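# Insert the cartridge into the sealant gun and set it down

## Task

Put the cartridge into the sealant gun so it sits all the way forward in the cup of the front ring, with its nozzle poking out through that ring. The plunger rod can only be drawn back while the little thumb plate on it, just behind the handle, is held pushed toward the front of the gun. The gun must never go into, or travel above, the marked areas around either arm's base, or the task fails. At the end the loaded gun must rest on the table itself, not on any other object, and the result must hold without the robot supporting it. Anything the robot is touching at the end must not drop by more than about a fingernail's width once released, or the task fails. Finish by declaring that you are done, or the task fails.

## Robot and tools

Robot: two 6-joint arms, left_arm and right_arm, each ending in a parallel two-finger gripper with a wrist camera. Shared scene frame: origin on the table top midway between the arms, +x reaches out over the table, +z is up, and left_arm sits on the +y side. The words left and right name the arms, not sides of any picture. Bases: left_arm at (+0.037, +0.360, 0) m, quat_wxyz (+1.000, 0, 0, -0.009); right_arm at (-0.018, -0.321, 0) m, quat_wxyz (+0.997, 0, 0, +0.078). A gripper's fingers extend along its +z axis and close along its y axis; end_effector_position is the pinch point between the pads, roughly 1 cm short of the fingertips.

Joint order (used in every command row and every per-joint list in results): wrist pitch (joint4), shoulder (joint2), wrist roll (joint6), elbow (joint3), wrist yaw (joint5), waist (joint1). Stated ranges in rad: waist -2.618 to 3.054, shoulder 0.000 to 3.142, elbow 0.000 to 3.142, wrist pitch -1.571 to 1.571, wrist yaw -1.571 to 1.571, wrist roll -2.094 to 2.094; true ends may differ by up to 0.036.

A row is one flat list of 14 numbers, each in [-1, 1], covering both arms even when only one moves: left_arm's six joint values in the order above plus its gripper opening, then the same seven for right_arm. The joint values are scaled offsets, not poses: 1.0 equals 1.202 rad (waist), 1.258 (shoulder), 1.238 (elbow), 2.073 (wrist pitch), 2.022 (wrist yaw and wrist roll). The opening is absolute: +1 fully open, -1 closed. Optionally 12 more numbers from 0 to 1 may follow: gain multipliers per joint, left_arm's six then right_arm's six, in the joint order; they persist until changed.

execute_actions(actions): a list of actions; each action is a table of up to 15 rows, one row per 1/30 s step, and a short table repeats its final row to fill 15 steps (0.5 s). Within an action, joint offsets are counted from the angles at that action's start, not from the previous row; for a call's first action, from the last reported angles. An empty list just returns the state and images. If an action would drive a joint more than 0.036 rad beyond its range, that action is rejected for both arms; a malformed action, or a bad first action, rejects the entire call. A joint pushed to its real end stops there and the result may say "joint sent to its limit".

move(target, speed, blocking): target is one 14-number row whose offsets are measured from the "Joint positions" of the latest result that shows them. All joints follow paths that finish together, so grippers travel on curves; duration is clamped to 0.5–10 s. speed (rad/s, 0.01 to 2, default 0.5) caps the joint with the longest path. Paths ignore obstacles and the other arm; contact hits harder at higher speed and presses harder the further the target lies beyond it. blocking=false returns after 0.5 s while motion continues; then use wait(0) or stop before sending anything else. The result adds a "move:" line: the ending (done, off_target, moving, held, fault), limits=held or limits=none, and each arm's joint furthest from target.

wait(seconds 0–10) lets time pass with the last command held. stop brakes a running move (needs stopping room). zoom_image(camera, region [x0, y0, x1, y1] in pixels, at most 504x504) enlarges part of the newest image. read_manual(section "licences") only returns licence texts. finished_scene(scene) ends the current scene by its number and reports success; call it only once the gun is loaded and left alone, since it cannot be undone.

Motion limits: each joint's target may lead its measured angle by at most 0.202 (waist), 0.258 (shoulder), 0.238 (elbow), 0.573 (wrist pitch), 0.522 (wrist yaw, roll) rad per step, and targets are scaled back if the gripper would jump over 70 mm; large offsets therefore take several actions. Friction can leave a joint up to about 0.031 rad off, and smaller commands may not move it.

Results: a state line per arm with end_effector_position (m) and end_effector_quat_wxyz in the scene frame (less accurate at long reach); Joint positions and Joint velocities per arm in joint order plus the finger-pad gap in m (0.094 fully open); Joint targets (what joints are currently driven toward); grip_measured on the same scale as the opening command; step readings with HELD marks for held-back steps; "joint command not followed" when the clearance check altered targets; FAULT, MOTOR HOT (75 °C) and OVER-TEMPERATURE FAULT lines (90 °C pauses the arm 10 s; 100 °C makes it go limp and fall). Grip readings can be off by about 1 mm. To hold something, command an opening about 0.03 under grip_measured; pads exert roughly 50–62 N, less on parts under 2 mm thick.

Cameras, each 504x504: cam_high and cam_low are fixed pinhole cameras, cam_left_wrist and cam_right_wrist are fisheye; calibration was given per camera and may be a little off.

Avoid: letting the gun enter or pass over the base zones, knocking anything off the table, arms colliding or pushing each other, dropping, slamming or shoving objects hard, and long heavy holds that overheat motors. Loose objects may be nudged by outside pushes now and then. To retract the plunger, keep the thumb plate pressed toward the gun's front while pulling the rod back.

Each tool is called after "Emit:" as a command line: name --argument value for each argument, lists and objects as JSON in quotes; but a table of rows of numbers goes row by row, as --pt "numbers of a row", without its own name.

## Session

Emit:
execute_actions --actions '[]'

Scene clock: 0.00 s.
left_arm: end_effector_position=(+0.0981, +0.6836, +0.1422) grip_measured=+1.000 end_effector_quat_wxyz=(-0.136, +0.882, -0.421, -0.164) | right_arm: end_effector_position=(+0.3172, -0.5909, +0.2882) grip_measured=+1.000 end_effector_quat_wxyz=(+0.510, +0.652, +0.326, +0.457)
Joint names: [wrist pitch, shoulder, wrist roll, elbow, wrist yaw, waist]
Joint positions: left_arm=[-0.982  1.489 -0.971  1.218 -0.293  1.251  0.094] | right_arm=[ 0.43   1.318  1.805  0.817 -0.489 -1.024  0.094]
Joint velocities: left_arm=[-0.066  0.017 -0.037 -0.017 -0.037  0.027  0.   ] | right_arm=[-0.051  0.012  0.037  0.002  0.022  0.012  0.   ]
Motor temperatures (°C, as the motors report them): left_arm=[20 20 21 20 20 21] | right_arm=[19 21 20 20 18 18]
Joint targets: left_arm=[-0.982 1.489 -0.971 1.218 -0.293 1.251] | right_arm=[0.430 1.318 1.805 0.817 -0.489 -1.024]
Joint stiffness scale: left_arm=[1. 1. 1. 1. 1. 1.] | right_arm=[1. 1. 1. 1. 1. 1.]

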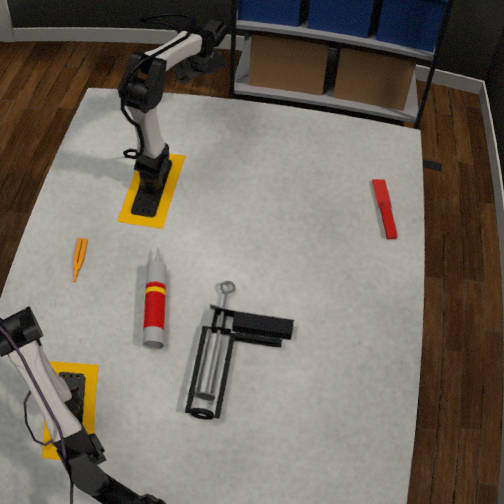

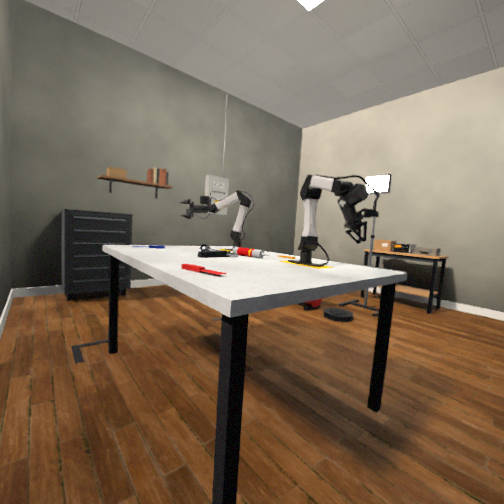

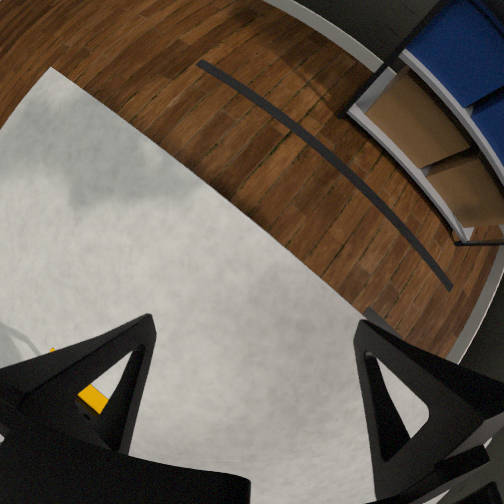

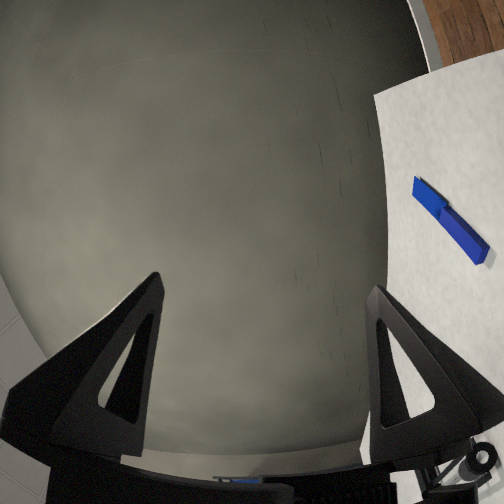

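Emit:
zoom_image --camera "cam_high" --region '[110, 230, 310, 430]'

Emit:
zoom_image --camera "cam_low" --region '[170, 220, 290, 280]'

Region (110, 230, 310, 430) of cam_high's 504x504 image, scaled by 2.520, with more detail than that image has.

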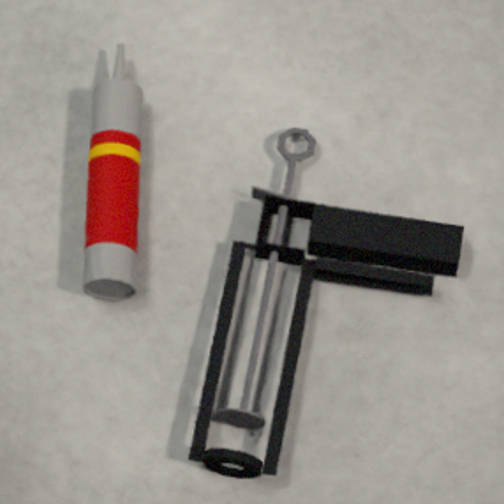

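Region (170, 220, 290, 280) of cam_low's 504x504 image, scaled by 4.200, with more detail than that image has.

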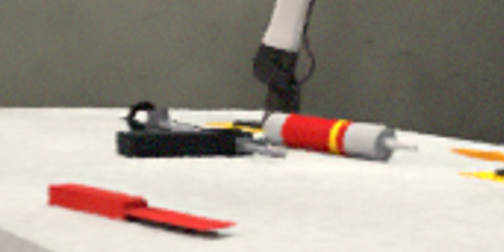

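Emit:
move --target '[0,0,0.48,0,0.145,-0.9,1, -0.884,0.696,-0.551,0.976,0.242,1.0,1]' --speed 1.2

Emit:
move --target '[0,0,0,0,0,-0.5,1, 0,0,0,0,0,0.296,1]' --speed 1.0

Scene clock: 6.73 s.
left_arm: end_effector_position=(+0.3606, +0.4132, +0.1353) grip_measured=+1.000 end_effector_quat_wxyz=(+0.157, -0.082, +0.984, +0.016) | right_arm: end_effector_position=(+0.3828, -0.1775, +0.1004) grip_measured=+1.000 end_effector_quat_wxyz=(+0.002, +0.177, +0.984, +0.006)
Joint names: [wrist pitch, shoulder, wrist roll, elbow, wrist yaw, waist]
Joint positions: left_arm=[-0.982  1.489 -0.007  1.218 -0.009  0.175  0.094] | right_arm=[-1.387  2.182  0.697  2.008 -0.008  0.183  0.094]
Joint velocities: left_arm=[-0.022  0.002 -0.022 -0.007  0.007 -0.007  0.   ] | right_arm=[ 0.037 -0.017 -0.037 -0.002  0.051 -0.007  0.   ]
Motor temperatures (°C, as the motors report them): left_arm=[21 21 21 21 20 21] | right_arm=[21 22 20 22 18 18]
Joint targets: left_arm=[-0.982 1.489 0.000 1.218 -0.000 0.170] | right_arm=[-1.402 2.193 0.690 2.025 0.001 0.178]
Joint stiffness scale: left_arm=[1. 1. 1. 1. 1. 1.] | right_arm=[1. 1. 1. 1. 1. 1.]
move: done; limits=none; left_arm: farthest joint: the wrist yaw, 0.009 radians from its target (0.294 radians at the start); right_arm: farthest joint: the elbow, 0.017 radians from its target (1.208 radians at the start)
camera_calibration (this result's frames):
cam_left_wrist: T_world_to_cam=[[0.181884, -0.982442, -0.0415466, 0.349366], [-0.974884, -0.185685, 0.12297, 0.450515], [-0.128526, 0.0181368, -0.99154, 0.278268], [0, 0, 0, 1]] pos_world=[0.41142, 0.421838, 0.235029]
cam_right_wrist: T_world_to_cam=[[-0.291095, -0.95527, -0.0521822, -0.0435119], [-0.695787, 0.173957, 0.696864, 0.250991], [-0.656616, 0.239162, -0.715302, 0.472809], [0, 0, 0, 1]] pos_world=[0.472424, -0.198305, 0.161024]

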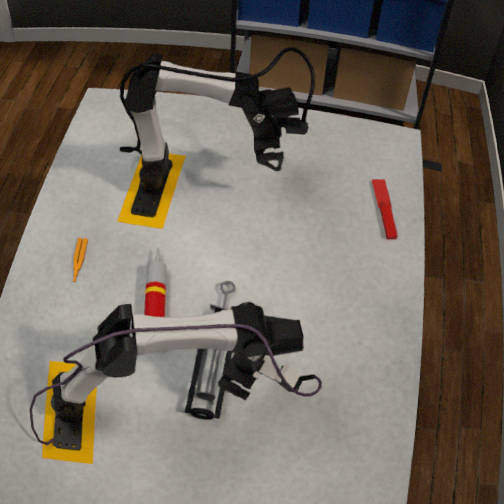

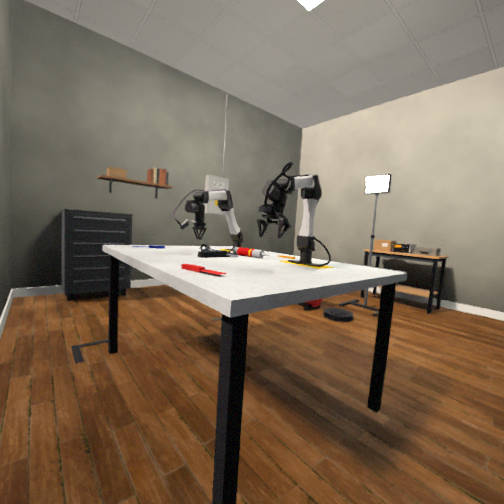

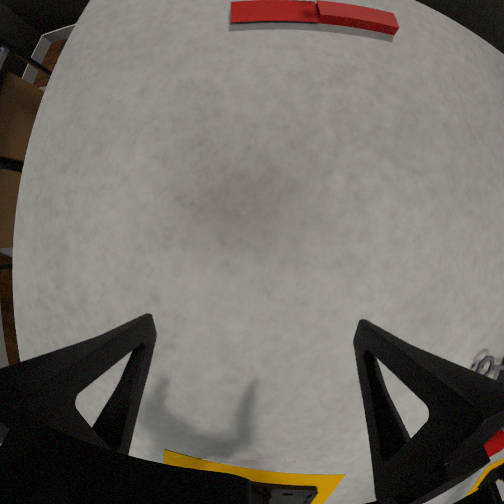

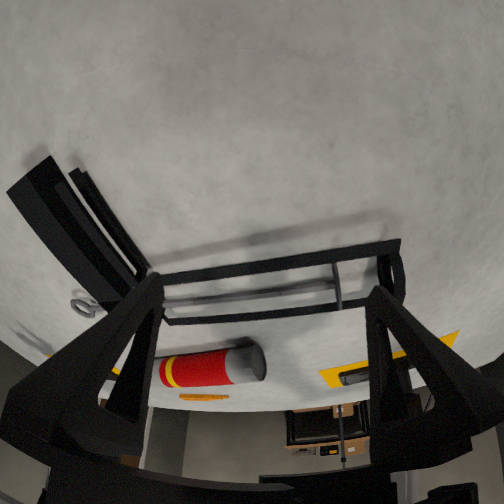

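Scene clock: 7.83 s.
left_arm: end_effector_position=(+0.3344, +0.2222, +0.1353) grip_measured=+1.000 end_effector_quat_wxyz=(+0.155, +0.211, +0.965, -0.030) | right_arm: end_effector_position=(+0.3075, -0.0465, +0.1004) grip_measured=+1.000 end_effector_quat_wxyz=(+0.001, -0.000, +1.000, +0.006)
Joint names: [wrist pitch, shoulder, wrist roll, elbow, wrist yaw, waist]
Joint positions: left_arm=[-0.982  1.489 -0.007  1.218 -0.01  -0.423  0.094] | right_arm=[-1.387  2.182  0.697  2.008 -0.007  0.54   0.094]
Joint velocities: left_arm=[ 0.022  0.012 -0.081 -0.012  0.051 -0.002  0.   ] | right_arm=[ 0.007  0.007  0.037 -0.012 -0.007  0.007  0.   ]
Motor temperatures (°C, as the motors report them): left_arm=[21 21 21 21 20 21] | right_arm=[21 22 20 22 18 18]
Joint targets: left_arm=[-0.982 1.489 -0.007 1.218 -0.010 -0.426] | right_arm=[-1.387 2.182 0.697 2.008 -0.008 0.539]
Joint stiffness scale: left_arm=[1. 1. 1. 1. 1. 1.] | right_arm=[1. 1. 1. 1. 1. 1.]
move: done; limits=none; left_arm: farthest joint: the waist, 0.003 radians from its target (0.601 radians at the start); right_arm: farthest joint: the waist, 0.002 radians from its target (0.356 radians at the start)
camera_calibration (this result's frames):
cam_left_wrist: T_world_to_cam=[[-0.402462, -0.914477, -0.0419085, 0.346865], [-0.910401, 0.395033, 0.122959, 0.238886], [-0.0958879, 0.0876399, -0.991526, 0.252002], [0, 0, 0, 1]] pos_world=[0.381246, 0.200747, 0.23503]
cam_right_wrist: T_world_to_cam=[[0.0615597, -0.996786, -0.0512626, -0.0507302], [-0.713186, -0.07986, 0.696411, 0.169375], [-0.698266, -0.00631108, -0.71581, 0.393448], [0, 0, 0, 1]] pos_world=[0.39865, -0.0345578, 0.161079]

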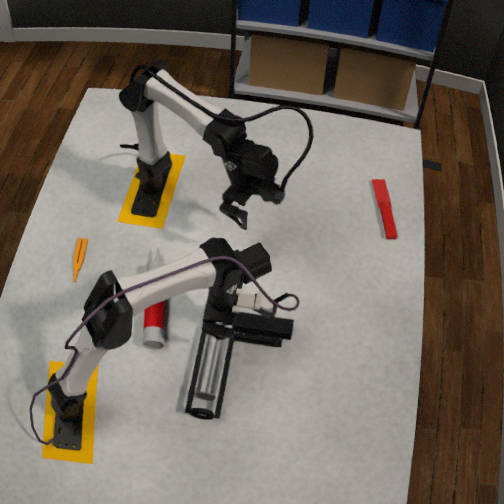

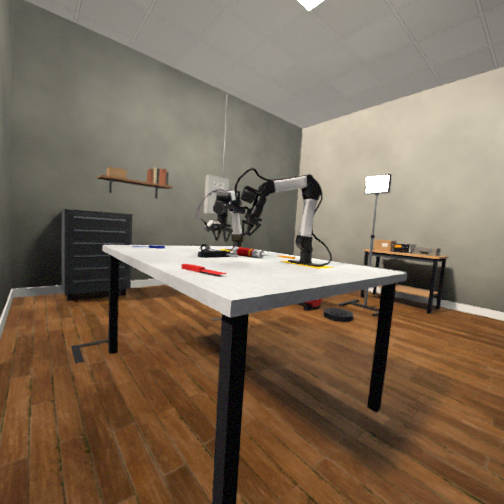

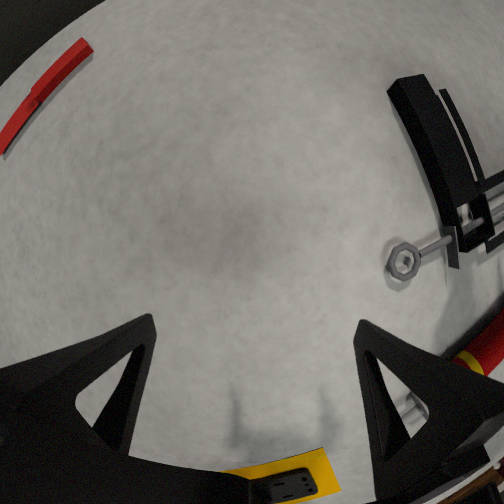

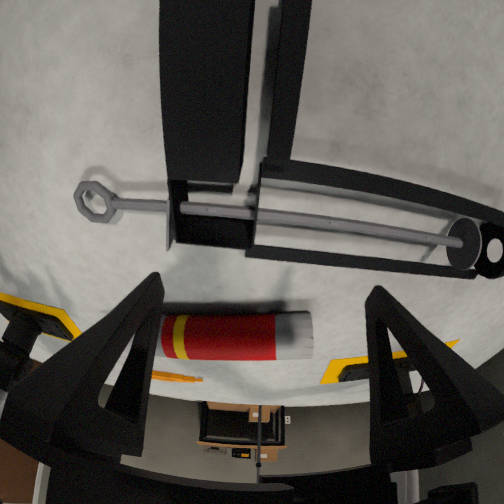

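Emit:
wait --seconds 0.3

Emit:
zoom_image --camera "cam_left_wrist" --region '[354, 150, 504, 300]'

Scene clock: 10.33 s.
left_arm: end_effector_position=(+0.3344, +0.2222, +0.1353) grip_measured=+1.000 end_effector_quat_wxyz=(+0.155, +0.211, +0.965, -0.030) | right_arm: end_effector_position=(+0.3075, -0.0465, +0.1004) grip_measured=+1.000 end_effector_quat_wxyz=(+0.001, -0.000, +1.000, +0.006)
Joint names: [wrist pitch, shoulder, wrist roll, elbow, wrist yaw, waist]
Joint positions: left_arm=[-0.982  1.489 -0.007  1.218 -0.01  -0.423  0.094] | right_arm=[-1.387  2.182  0.697  2.008 -0.007  0.54   0.094]
Joint velocities: left_arm=[-0.022 -0.007 -0.095  0.012 -0.037 -0.012  0.   ] | right_arm=[ 0.051  0.002  0.051 -0.002 -0.007 -0.017  0.   ]
Motor temperatures (°C, as the motors report them): left_arm=[21 21 21 21 20 21] | right_arm=[21 24 20 23 18 18]
Joint targets: left_arm=[-0.982 1.489 -0.007 1.218 -0.010 -0.426] | right_arm=[-1.387 2.182 0.697 2.008 -0.008 0.539]
Joint stiffness scale: left_arm=[1. 1. 1. 1. 1. 1.] | right_arm=[1. 1. 1. 1. 1. 1.]
wait: 0.30 s; at rest from the start
camera_calibration (this result's frames):
cam_left_wrist: T_world_to_cam=[[-0.402462, -0.914477, -0.0419085, 0.346865], [-0.910401, 0.395033, 0.122959, 0.238886], [-0.0958879, 0.0876399, -0.991526, 0.252002], [0, 0, 0, 1]] pos_world=[0.381246, 0.200747, 0.23503]
cam_right_wrist: T_world_to_cam=[[0.0615597, -0.996786, -0.0512626, -0.0507302], [-0.713186, -0.07986, 0.696411, 0.169375], [-0.698266, -0.00631108, -0.71581, 0.393448], [0, 0, 0, 1]] pos_world=[0.39865, -0.0345578, 0.161079]

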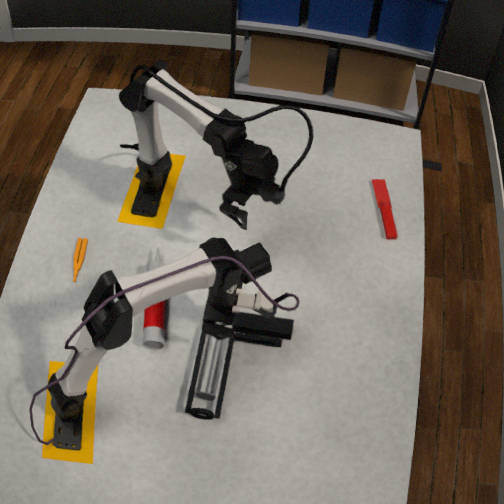

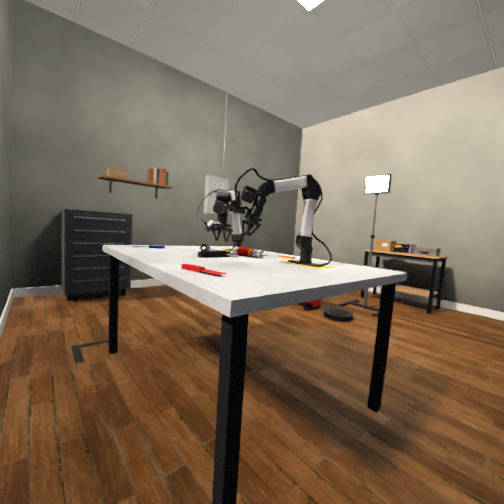

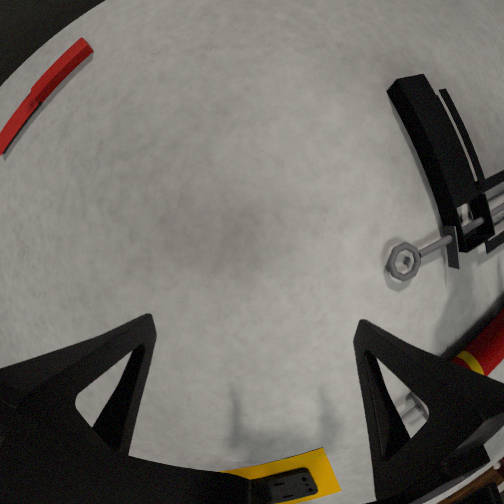

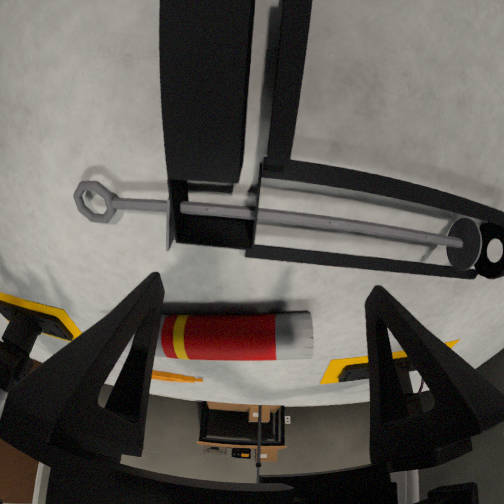

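Region (354, 150, 504, 300) of cam_left_wrist's 504x504 image, scaled by 3.360, with more detail than that image has.

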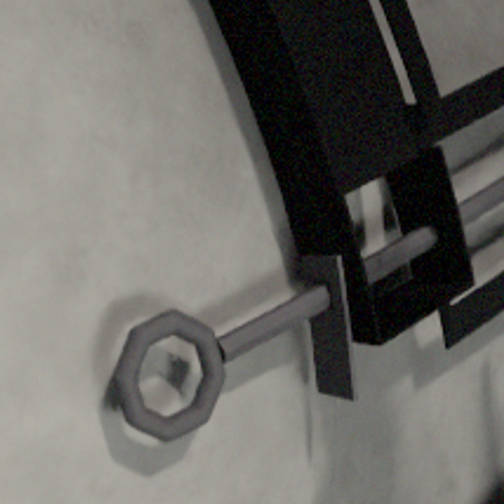

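Emit:
move --target '[0,0,0,0,0,0,1, 0.073,0.049,0.051,-0.081,0,0.087,0.7]' --speed 0.4

Scene clock: 13.33 s.
left_arm: end_effector_position=(+0.3344, +0.2222, +0.1353) grip_measured=+1.000 end_effector_quat_wxyz=(+0.155, +0.211, +0.965, -0.030) | right_arm: end_effector_position=(+0.2852, -0.0069, +0.0547) grip_measured=+0.702 end_effector_quat_wxyz=(-0.001, -0.003, +1.000, +0.004)
Joint names: [wrist pitch, shoulder, wrist roll, elbow, wrist yaw, waist]
Joint positions: left_arm=[-0.982  1.489 -0.007  1.218 -0.01  -0.423  0.094] | right_arm=[-1.247  2.24   0.793  1.921 -0.007  0.643  0.08 ]
Joint velocities: left_arm=[-0.037  0.007  0.007 -0.027 -0.037  0.012  0.   ] | right_arm=[ 0.022  0.007  0.022  0.002 -0.037  0.002 -0.   ]
Motor temperatures (°C, as the motors report them): left_arm=[21 22 21 22 20 21] | right_arm=[20 25 20 23 18 18]
Joint targets: left_arm=[-0.982 1.489 -0.007 1.218 -0.010 -0.423] | right_arm=[-1.236 2.244 0.800 1.907 -0.007 0.645]
Joint stiffness scale: left_arm=[1. 1. 1. 1. 1. 1.] | right_arm=[1. 1. 1. 1. 1. 1.]
move: done; limits=none; left_arm: farthest joint: the waist, 0.000 radians from its target (0.000 radians at the start); right_arm: farthest joint: the elbow, 0.013 radians from its target (0.100 radians at the start)
camera_calibration (this result's frames):
cam_left_wrist: T_world_to_cam=[[-0.402462, -0.914477, -0.0419085, 0.346865], [-0.910401, 0.395033, 0.122959, 0.238886], [-0.0958879, 0.0876399, -0.991526, 0.252002], [0, 0, 0, 1]] pos_world=[0.381246, 0.200747, 0.23503]
cam_right_wrist: T_world_to_cam=[[0.0674052, -0.99657, -0.0479982, -0.0140791], [-0.709284, -0.0816967, 0.700173, 0.187088], [-0.701693, -0.013151, -0.712358, 0.346135], [0, 0, 0, 1]] pos_world=[0.376528, 0.00580561, 0.114903]

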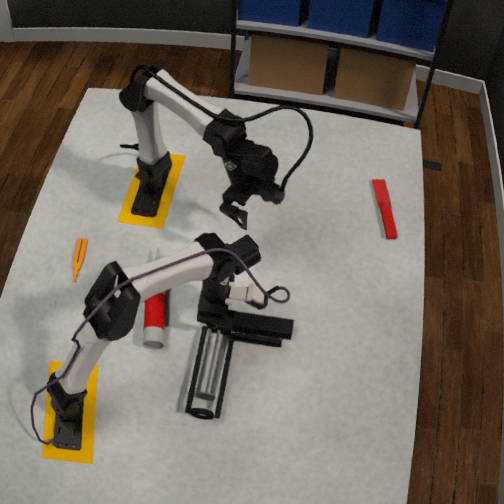

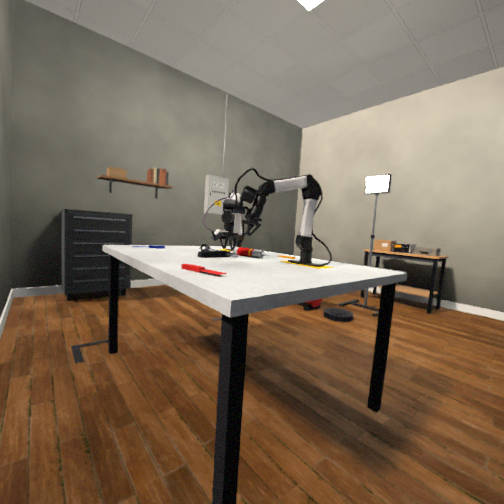

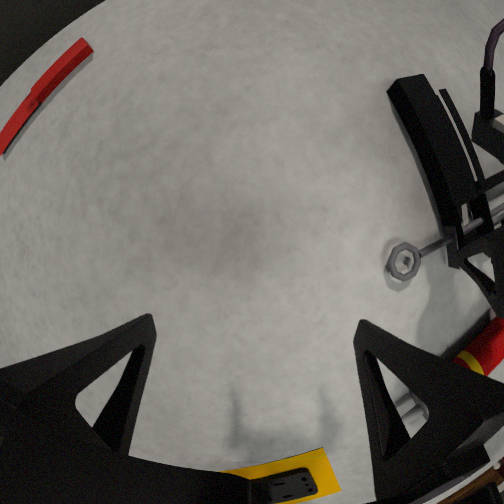

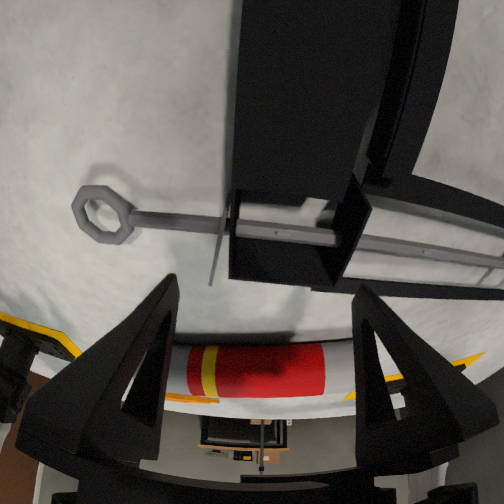

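Emit:
move --target '[0,0,0,0,0,0,1, 0.046,0.012,0,-0.073,0,-0.016,0.7]' --speed 0.15

Scene clock: 15.33 s.
left_arm: end_effector_position=(+0.3344, +0.2222, +0.1353) grip_measured=+1.000 end_effector_quat_wxyz=(+0.155, +0.211, +0.965, -0.030) | right_arm: end_effector_position=(+0.2890, -0.0094, +0.0368) grip_measured=+0.702 end_effector_quat_wxyz=(+0.003, +0.002, +1.000, +0.008)
Joint names: [wrist pitch, shoulder, wrist roll, elbow, wrist yaw, waist]
Joint positions: left_arm=[-0.982  1.489 -0.007  1.218 -0.01  -0.423  0.094] | right_arm=[-1.163  2.24   0.794  1.849 -0.007  0.633  0.08 ]
Joint velocities: left_arm=[ 0.066 -0.007 -0.022  0.007  0.022  0.002  0.   ] | right_arm=[-0.037 -0.012  0.037 -0.017  0.037 -0.012 -0.001]
Motor temperatures (°C, as the motors report them): left_arm=[21 22 21 22 20 21] | right_arm=[20 26 20 23 18 18]
Joint targets: left_arm=[-0.982 1.489 -0.007 1.218 -0.010 -0.423] | right_arm=[-1.152 2.255 0.793 1.831 -0.007 0.624]
Joint stiffness scale: left_arm=[1. 1. 1. 1. 1. 1.] | right_arm=[1. 1. 1. 1. 1. 1.]
move: done; limits=none; left_arm: farthest joint: the waist, 0.000 radians from its target (0.000 radians at the start); right_arm: farthest joint: the elbow, 0.019 radians from its target (0.090 radians at the start)
camera_calibration (this result's frames):
cam_left_wrist: T_world_to_cam=[[-0.402462, -0.914477, -0.0419085, 0.346865], [-0.910401, 0.395033, 0.122959, 0.238886], [-0.0958879, 0.0876399, -0.991526, 0.252002], [0, 0, 0, 1]] pos_world=[0.381246, 0.200747, 0.23503]
cam_right_wrist: T_world_to_cam=[[0.0572044, -0.996782, -0.0561507, -0.0144267], [-0.716102, -0.0801557, 0.693378, 0.204422], [-0.695647, 0.000545431, -0.718383, 0.334645], [0, 0, 0, 1]] pos_world=[0.380007, 0.00182282, 0.0978514]

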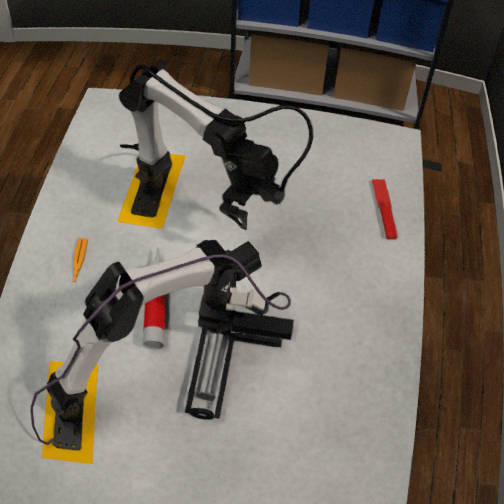

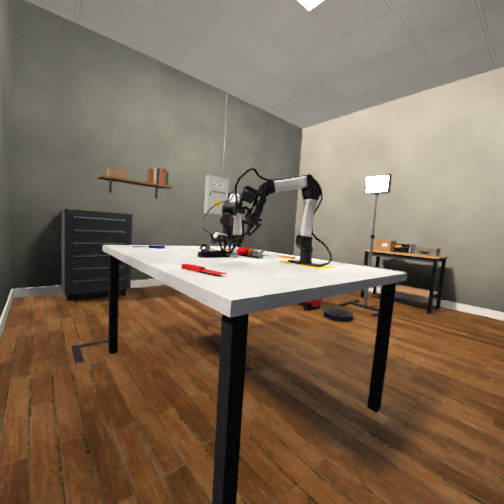

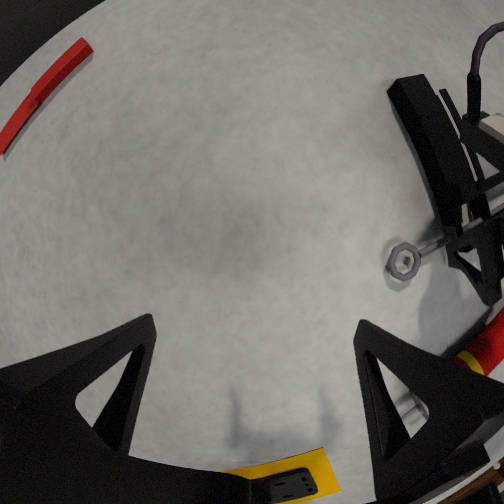

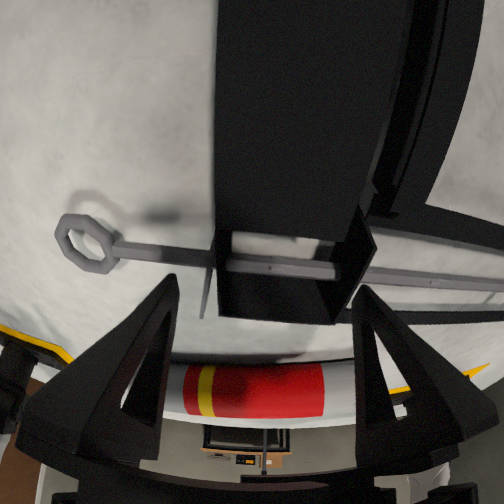

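Emit:
move --target '[0,0,0,0,0,0,1, 0,0,0,0,0,0,0.1]'

Scene clock: 16.27 s.
left_arm: end_effector_position=(+0.3344, +0.2222, +0.1353) grip_measured=+1.000 end_effector_quat_wxyz=(+0.155, +0.211, +0.965, -0.030) | right_arm: end_effector_position=(+0.2889, -0.0098, +0.0368) grip_measured=+0.153 end_effector_quat_wxyz=(+0.003, +0.003, +1.000, +0.008)
Joint names: [wrist pitch, shoulder, wrist roll, elbow, wrist yaw, waist]
Joint positions: left_arm=[-0.982  1.489 -0.007  1.218 -0.01  -0.423  0.094] | right_arm=[-1.165  2.24   0.795  1.849 -0.006  0.633  0.054]
Joint velocities: left_arm=[-0.051 -0.007  0.037 -0.012 -0.022  0.002  0.   ] | right_arm=[-0.037  0.002 -0.051 -0.002  0.007 -0.022  0.   ]
Motor temperatures (°C, as the motors report them): left_arm=[22 22 21 22 20 21] | right_arm=[20 26 20 23 18 18]
Joint targets: left_arm=[-0.982 1.489 -0.007 1.218 -0.010 -0.423] | right_arm=[-1.163 2.240 0.794 1.849 -0.007 0.633]
Joint stiffness scale: left_arm=[1. 1. 1. 1. 1. 1.] | right_arm=[1. 1. 1. 1. 1. 1.]
move: done; limits=none; left_arm: farthest joint: the waist, 0.000 radians from its target (0.000 radians at the start); right_arm: farthest joint: the wrist pitch, 0.002 radians from its target (0.000 radians at the start)
camera_calibration (this result's frames):
cam_left_wrist: T_world_to_cam=[[-0.402462, -0.914477, -0.0419085, 0.346865], [-0.910401, 0.395033, 0.122959, 0.238886], [-0.0958879, 0.0876399, -0.991526, 0.252002], [0, 0, 0, 1]] pos_world=[0.381246, 0.200747, 0.23503]
cam_right_wrist: T_world_to_cam=[[0.0556494, -0.996973, -0.0542935, -0.0144445], [-0.716026, -0.0777469, 0.693731, 0.204294], [-0.695852, 0.000269822, -0.718185, 0.334603], [0, 0, 0, 1]] pos_world=[0.379918, 0.00139216, 0.097797]

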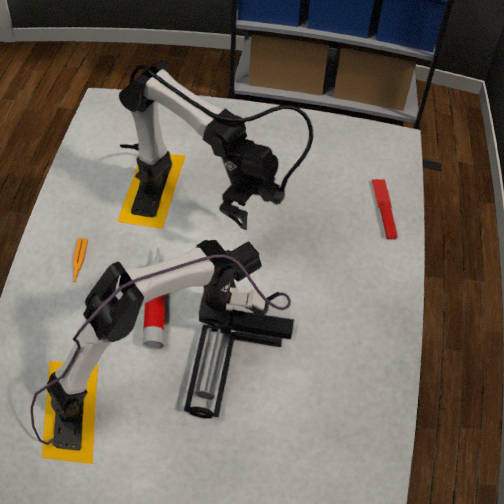

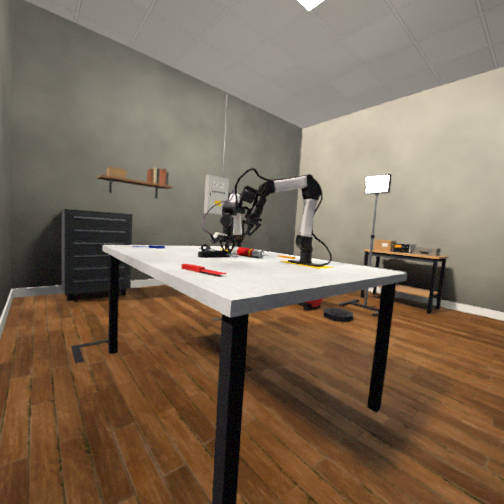

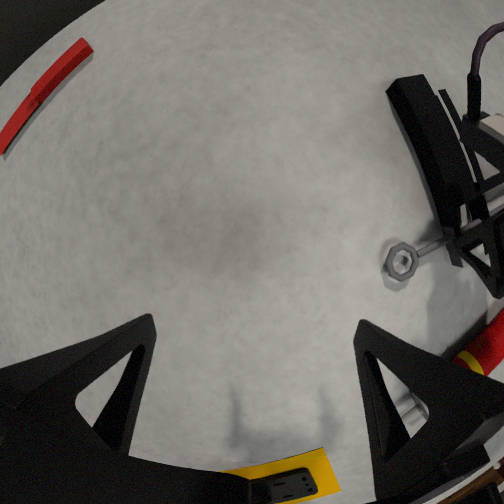

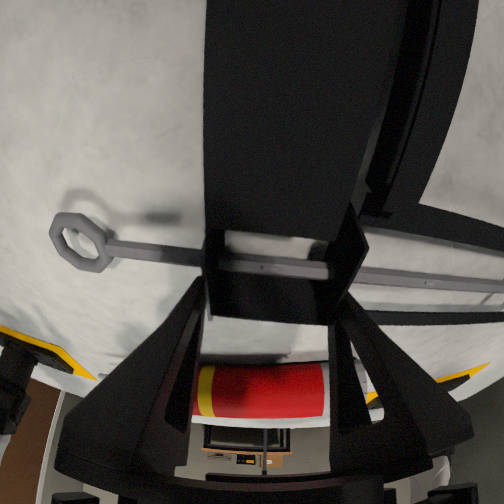

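Emit:
move --target '[0.456,-0.19,0,-0.579,0,-0.29,0.2, 0,0,0,0,0,0,0.1]' --speed 0.7

Scene clock: 20.27 s.
left_arm: end_effector_position=(+0.2739, +0.1286, +0.0629) grip_measured=+0.203 end_effector_quat_wxyz=(+0.342, +0.349, +0.862, -0.137) | right_arm: end_effector_position=(+0.2889, -0.0098, +0.0368) grip_measured=+0.153 end_effector_quat_wxyz=(+0.003, +0.003, +1.000, +0.008)
Joint names: [wrist pitch, shoulder, wrist roll, elbow, wrist yaw, waist]
Joint positions: left_arm=[-0.062  1.274 -0.007  0.52  -0.01  -0.762  0.057] | right_arm=[-1.165  2.24   0.795  1.849 -0.006  0.633  0.054]
Joint velocities: left_arm=[-0.007 -0.017 -0.037  0.012  0.007  0.002  0.001] | right_arm=[ 0.081  0.002 -0.007 -0.007 -0.022 -0.012 -0.001]
Motor temperatures (°C, as the motors report them): left_arm=[22 22 21 23 20 21] | right_arm=[20 28 20 24 18 18]
Joint targets: left_arm=[-0.037 1.251 -0.007 0.502 -0.010 -0.771] | right_arm=[-1.165 2.240 0.795 1.849 -0.006 0.633]
Joint stiffness scale: left_arm=[1. 1. 1. 1. 1. 1.] | right_arm=[1. 1. 1. 1. 1. 1.]
move: off_target (left_arm); limits=none; left_arm: farthest joint: the wrist pitch, 0.025 radians from its target (0.946 radians at the start); right_arm: farthest joint: the waist, 0.000 radians from its target (0.000 radians at the start)
camera_calibration (this result's frames):
cam_left_wrist: T_world_to_cam=[[-0.673406, -0.738776, -0.0271015, 0.284592], [-0.697227, 0.646866, -0.308933, 0.166056], [0.245763, -0.189142, -0.950698, 0.122135], [0, 0, 0, 1]] pos_world=[0.277408, 0.125935, 0.175127]
cam_right_wrist: T_world_to_cam=[[0.0556494, -0.996973, -0.0542935, -0.0144445], [-0.716026, -0.0777469, 0.693731, 0.204294], [-0.695852, 0.000269822, -0.718185, 0.334603], [0, 0, 0, 1]] pos_world=[0.379918, 0.00139216, 0.097797]

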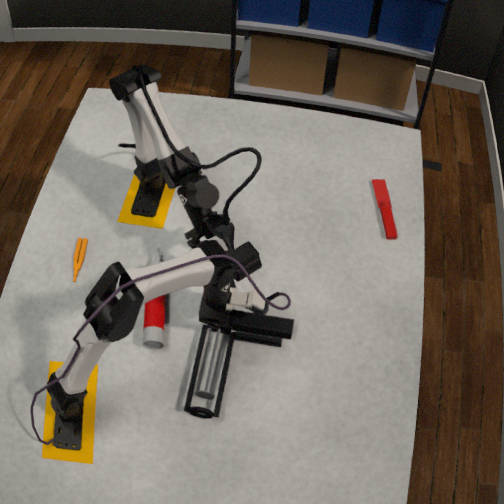

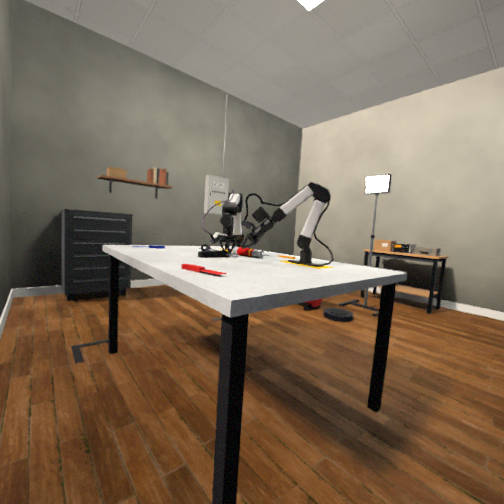

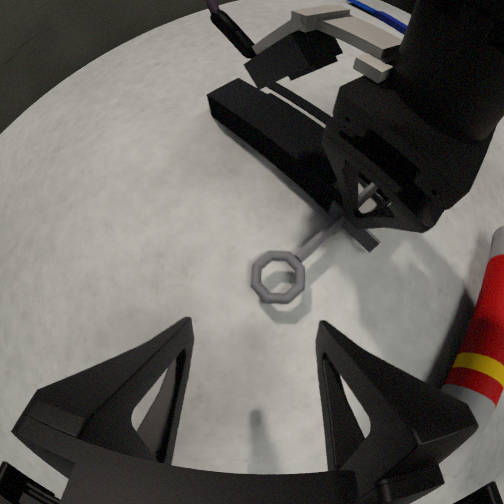

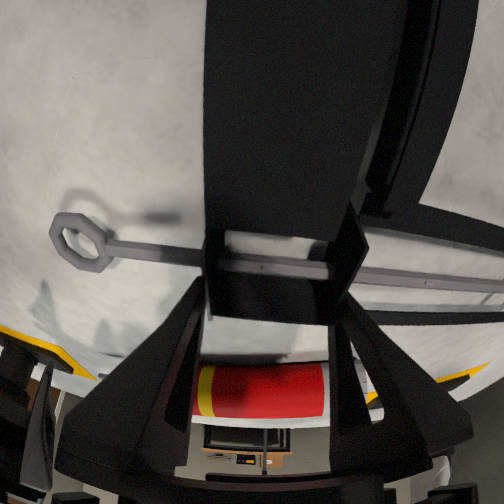

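Emit:
move --target '[0.183,0.271,0,0.02,0,-0.037,0.2, 0,0,0,0,0,0,0.1]' --speed 0.3

Scene clock: 23.00 s.
left_arm: end_effector_position=(+0.2921, +0.0924, +0.0153) grip_measured=+0.203 end_effector_quat_wxyz=(+0.352, +0.362, +0.851, -0.148) | right_arm: end_effector_position=(+0.2889, -0.0098, +0.0368) grip_measured=+0.153 end_effector_quat_wxyz=(+0.003, +0.003, +1.000, +0.008)
Joint names: [wrist pitch, shoulder, wrist roll, elbow, wrist yaw, waist]
Joint positions: left_arm=[ 0.292  1.6   -0.007  0.52  -0.01  -0.798  0.057] | right_arm=[-1.165  2.24   0.795  1.849 -0.006  0.633  0.054]
Joint velocities: left_arm=[ 0.007 -0.002  0.066  0.007  0.007 -0.017 -0.   ] | right_arm=[-0.007 -0.002  0.037 -0.007 -0.051 -0.012 -0.001]
Motor temperatures (°C, as the motors report them): left_arm=[23 22 21 23 20 21] | right_arm=[20 29 20 24 18 18]
Joint targets: left_arm=[0.317 1.615 -0.007 0.545 -0.010 -0.807] | right_arm=[-1.165 2.240 0.795 1.849 -0.006 0.633]
Joint stiffness scale: left_arm=[1. 1. 1. 1. 1. 1.] | right_arm=[1. 1. 1. 1. 1. 1.]
move: off_target (left_arm); limits=none; left_arm: farthest joint: the elbow, 0.025 radians from its target (0.025 radians at the start); right_arm: farthest joint: the waist, 0.000 radians from its target (0.000 radians at the start)
camera_calibration (this result's frames):
cam_left_wrist: T_world_to_cam=[[-0.698407, -0.71523, -0.0259502, 0.273884], [-0.667949, 0.664403, -0.335282, 0.17768], [0.257045, -0.21683, -0.94176, 0.0646354], [0, 0, 0, 1]] pos_world=[0.29335, 0.0918535, 0.127551]
cam_right_wrist: T_world_to_cam=[[0.0556494, -0.996973, -0.0542935, -0.0144445], [-0.716026, -0.0777469, 0.693731, 0.204294], [-0.695852, 0.000269822, -0.718185, 0.334603], [0, 0, 0, 1]] pos_world=[0.379918, 0.00139216, 0.097797]

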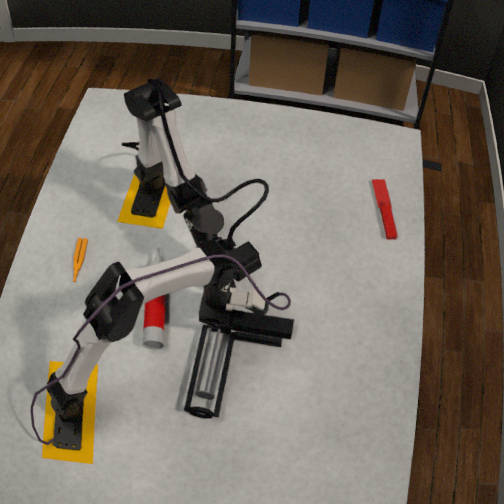

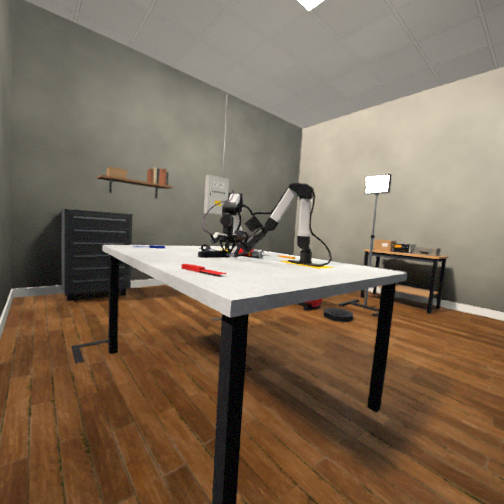

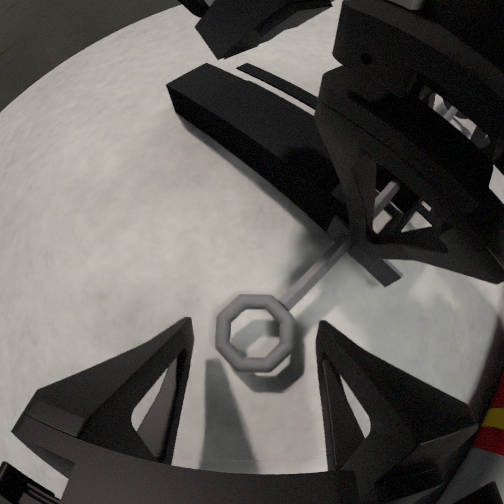

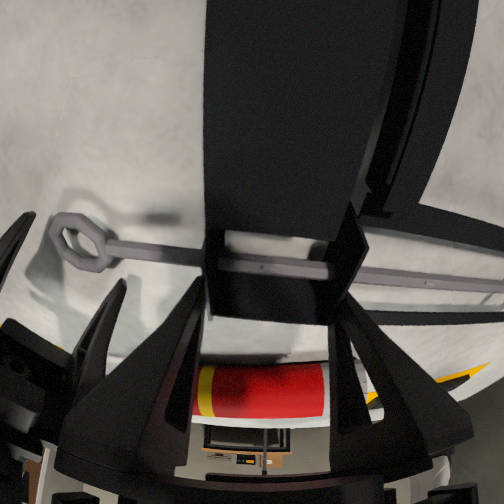

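Emit:
move --target '[0.012,0.02,0,0.035,0,0,-0.45, 0,0,0,0,0,0,0.1]' --speed 0.1

Scene clock: 24.13 s.
left_arm: end_effector_position=(+0.2929, +0.0913, +0.0158) grip_measured=-0.294 end_effector_quat_wxyz=(+0.352, +0.361, +0.851, -0.149) | right_arm: end_effector_position=(+0.2892, -0.0101, +0.0368) grip_measured=+0.153 end_effector_quat_wxyz=(+0.004, +0.003, +1.000, +0.007)
Joint names: [wrist pitch, shoulder, wrist roll, elbow, wrist yaw, waist]
Joint positions: left_arm=[ 0.291  1.603 -0.01   0.525 -0.009 -0.798  0.033] | right_arm=[-1.165  2.24   0.796  1.849 -0.004  0.633  0.054]
Joint velocities: left_arm=[-0.051  0.007 -0.022  0.002 -0.051 -0.002  0.   ] | right_arm=[-0.007  0.007 -0.081 -0.012  0.037  0.002  0.   ]
Motor temperatures (°C, as the motors report them): left_arm=[23 22 21 23 20 21] | right_arm=[20 29 20 24 18 18]
Joint targets: left_arm=[0.317 1.625 -0.007 0.563 -0.010 -0.798] | right_arm=[-1.165 2.240 0.795 1.849 -0.006 0.633]
Joint stiffness scale: left_arm=[1. 1. 1. 1. 1. 1.] | right_arm=[1. 1. 1. 1. 1. 1.]
move: off_target (left_arm); limits=none; left_arm: farthest joint: the elbow, 0.038 radians from its target (0.043 radians at the start); right_arm: farthest joint: the wrist yaw, 0.002 radians from its target (0.000 radians at the start)
camera_calibration (this result's frames):
cam_left_wrist: T_world_to_cam=[[-0.697463, -0.716237, -0.0234785, 0.273485], [-0.66917, 0.662654, -0.336306, 0.17966], [0.256432, -0.218849, -0.94146, 0.0650097], [0, 0, 0, 1]] pos_world=[0.294298, 0.0910552, 0.128046]
cam_right_wrist: T_world_to_cam=[[0.0549405, -0.997103, -0.0526032, -0.0145948], [-0.717206, -0.0760621, 0.692697, 0.204871], [-0.694692, -0.000329784, -0.719307, 0.334495], [0, 0, 0, 1]] pos_world=[0.380108, 0.0011407, 0.097924]

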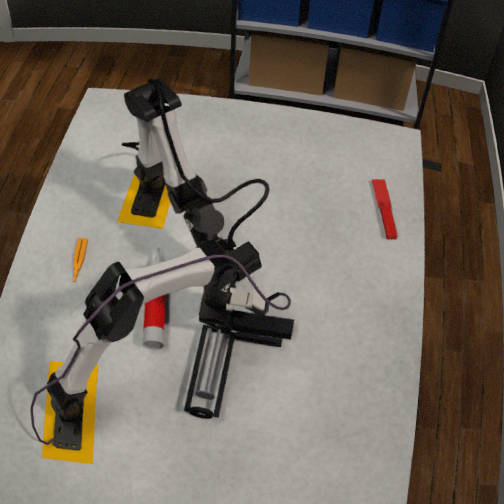

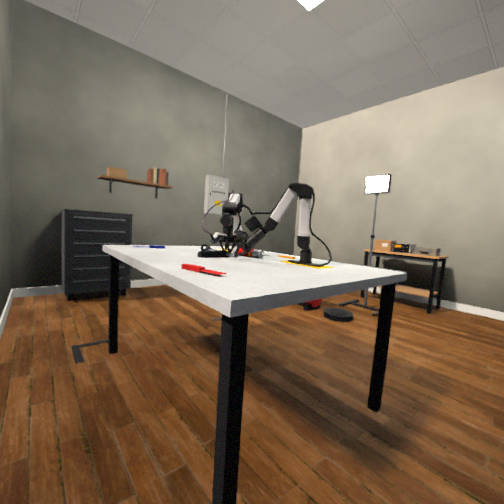

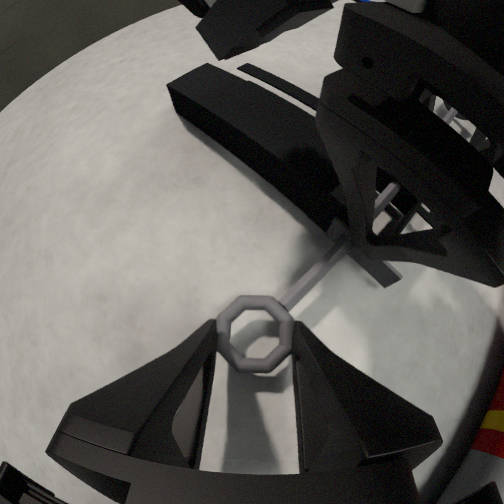

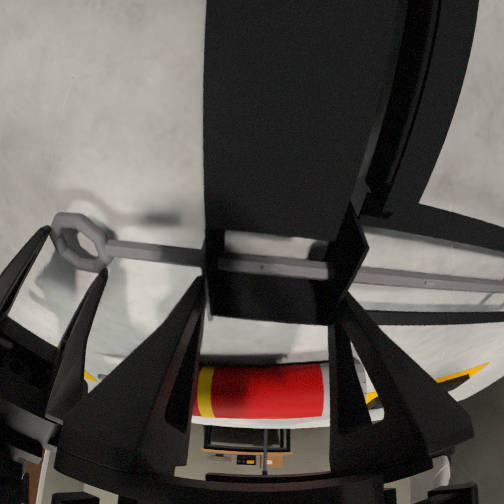

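Emit:
move --target '[-0.01,-0.13,0.076,-0.129,0.076,0.179,-0.4, 0,0,0,0,0,0,0.1]' --speed 0.15

Scene clock: 26.67 s.
left_arm: end_effector_position=(+0.2946, +0.1464, +0.0149) grip_measured=-0.294 end_effector_quat_wxyz=(+0.351, +0.364, +0.848, -0.158) | right_arm: end_effector_position=(+0.2900, -0.0085, +0.0368) grip_measured=+0.153 end_effector_quat_wxyz=(+0.005, +0.009, +1.000, +0.010)
Joint names: [wrist pitch, shoulder, wrist roll, elbow, wrist yaw, waist]
Joint positions: left_arm=[ 0.286  1.47   0.131  0.391  0.148 -0.6    0.033] | right_arm=[-1.158  2.24   0.808  1.849 -0.007  0.633  0.054]
Joint velocities: left_arm=[-0.037 -0.012  0.051  0.007 -0.022  0.002  0.   ] | right_arm=[ 0.037 -0.012  0.066 -0.002  0.037  0.007 -0.001]
Motor temperatures (°C, as the motors report them): left_arm=[23 22 21 23 20 21] | right_arm=[20 30 20 24 18 18]
Joint targets: left_arm=[0.271 1.440 0.144 0.365 0.145 -0.582] | right_arm=[-1.165 2.240 0.796 1.849 -0.004 0.633]
Joint stiffness scale: left_arm=[1. 1. 1. 1. 1. 1.] | right_arm=[1. 1. 1. 1. 1. 1.]
move: off_target (left_arm); limits=none; left_arm: farthest joint: the shoulder, 0.031 radians from its target (0.164 radians at the start); right_arm: farthest joint: the wrist roll, 0.012 radians from its target (0.000 radians at the start)
camera_calibration (this result's frames):
cam_left_wrist: T_world_to_cam=[[-0.706662, -0.707455, -0.0116781, 0.315323], [-0.662205, 0.667097, -0.341271, 0.141387], [0.249224, -0.23343, -0.939892, 0.0800519], [0, 0, 0, 1]] pos_world=[0.296503, 0.147445, 0.127174]
cam_right_wrist: T_world_to_cam=[[0.0433373, -0.997265, -0.0598772, -0.00939491], [-0.7196, -0.0727338, 0.690569, 0.206322], [-0.693035, 0.0131602, -0.720783, 0.334744], [0, 0, 0, 1]] pos_world=[0.380865, 0.00123205, 0.0982357]

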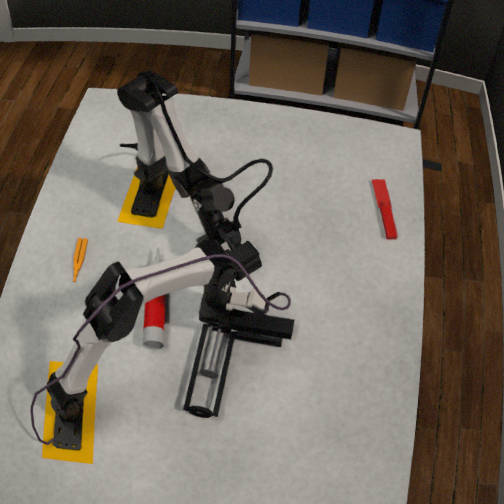

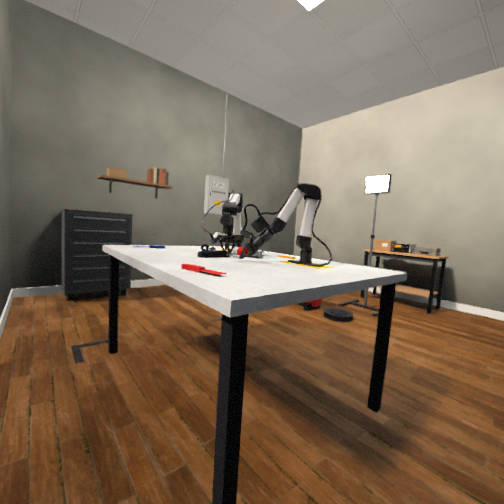

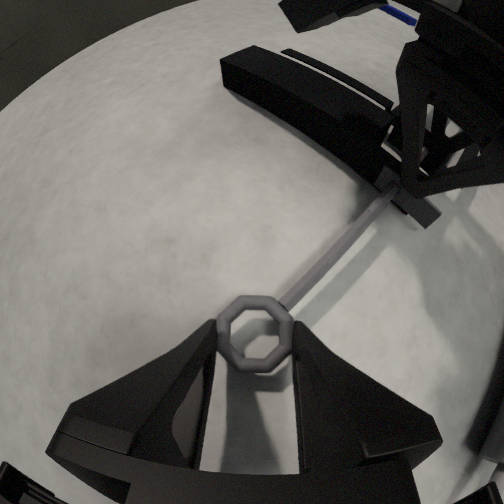

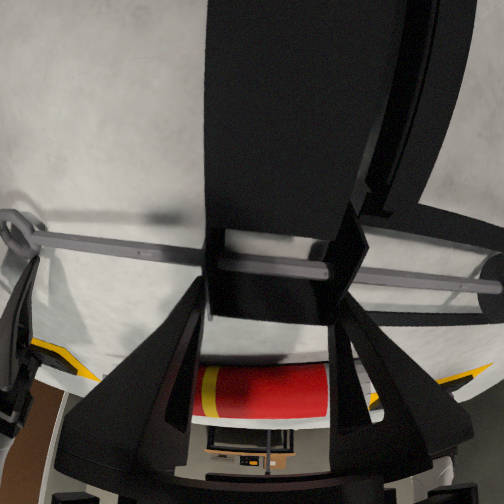

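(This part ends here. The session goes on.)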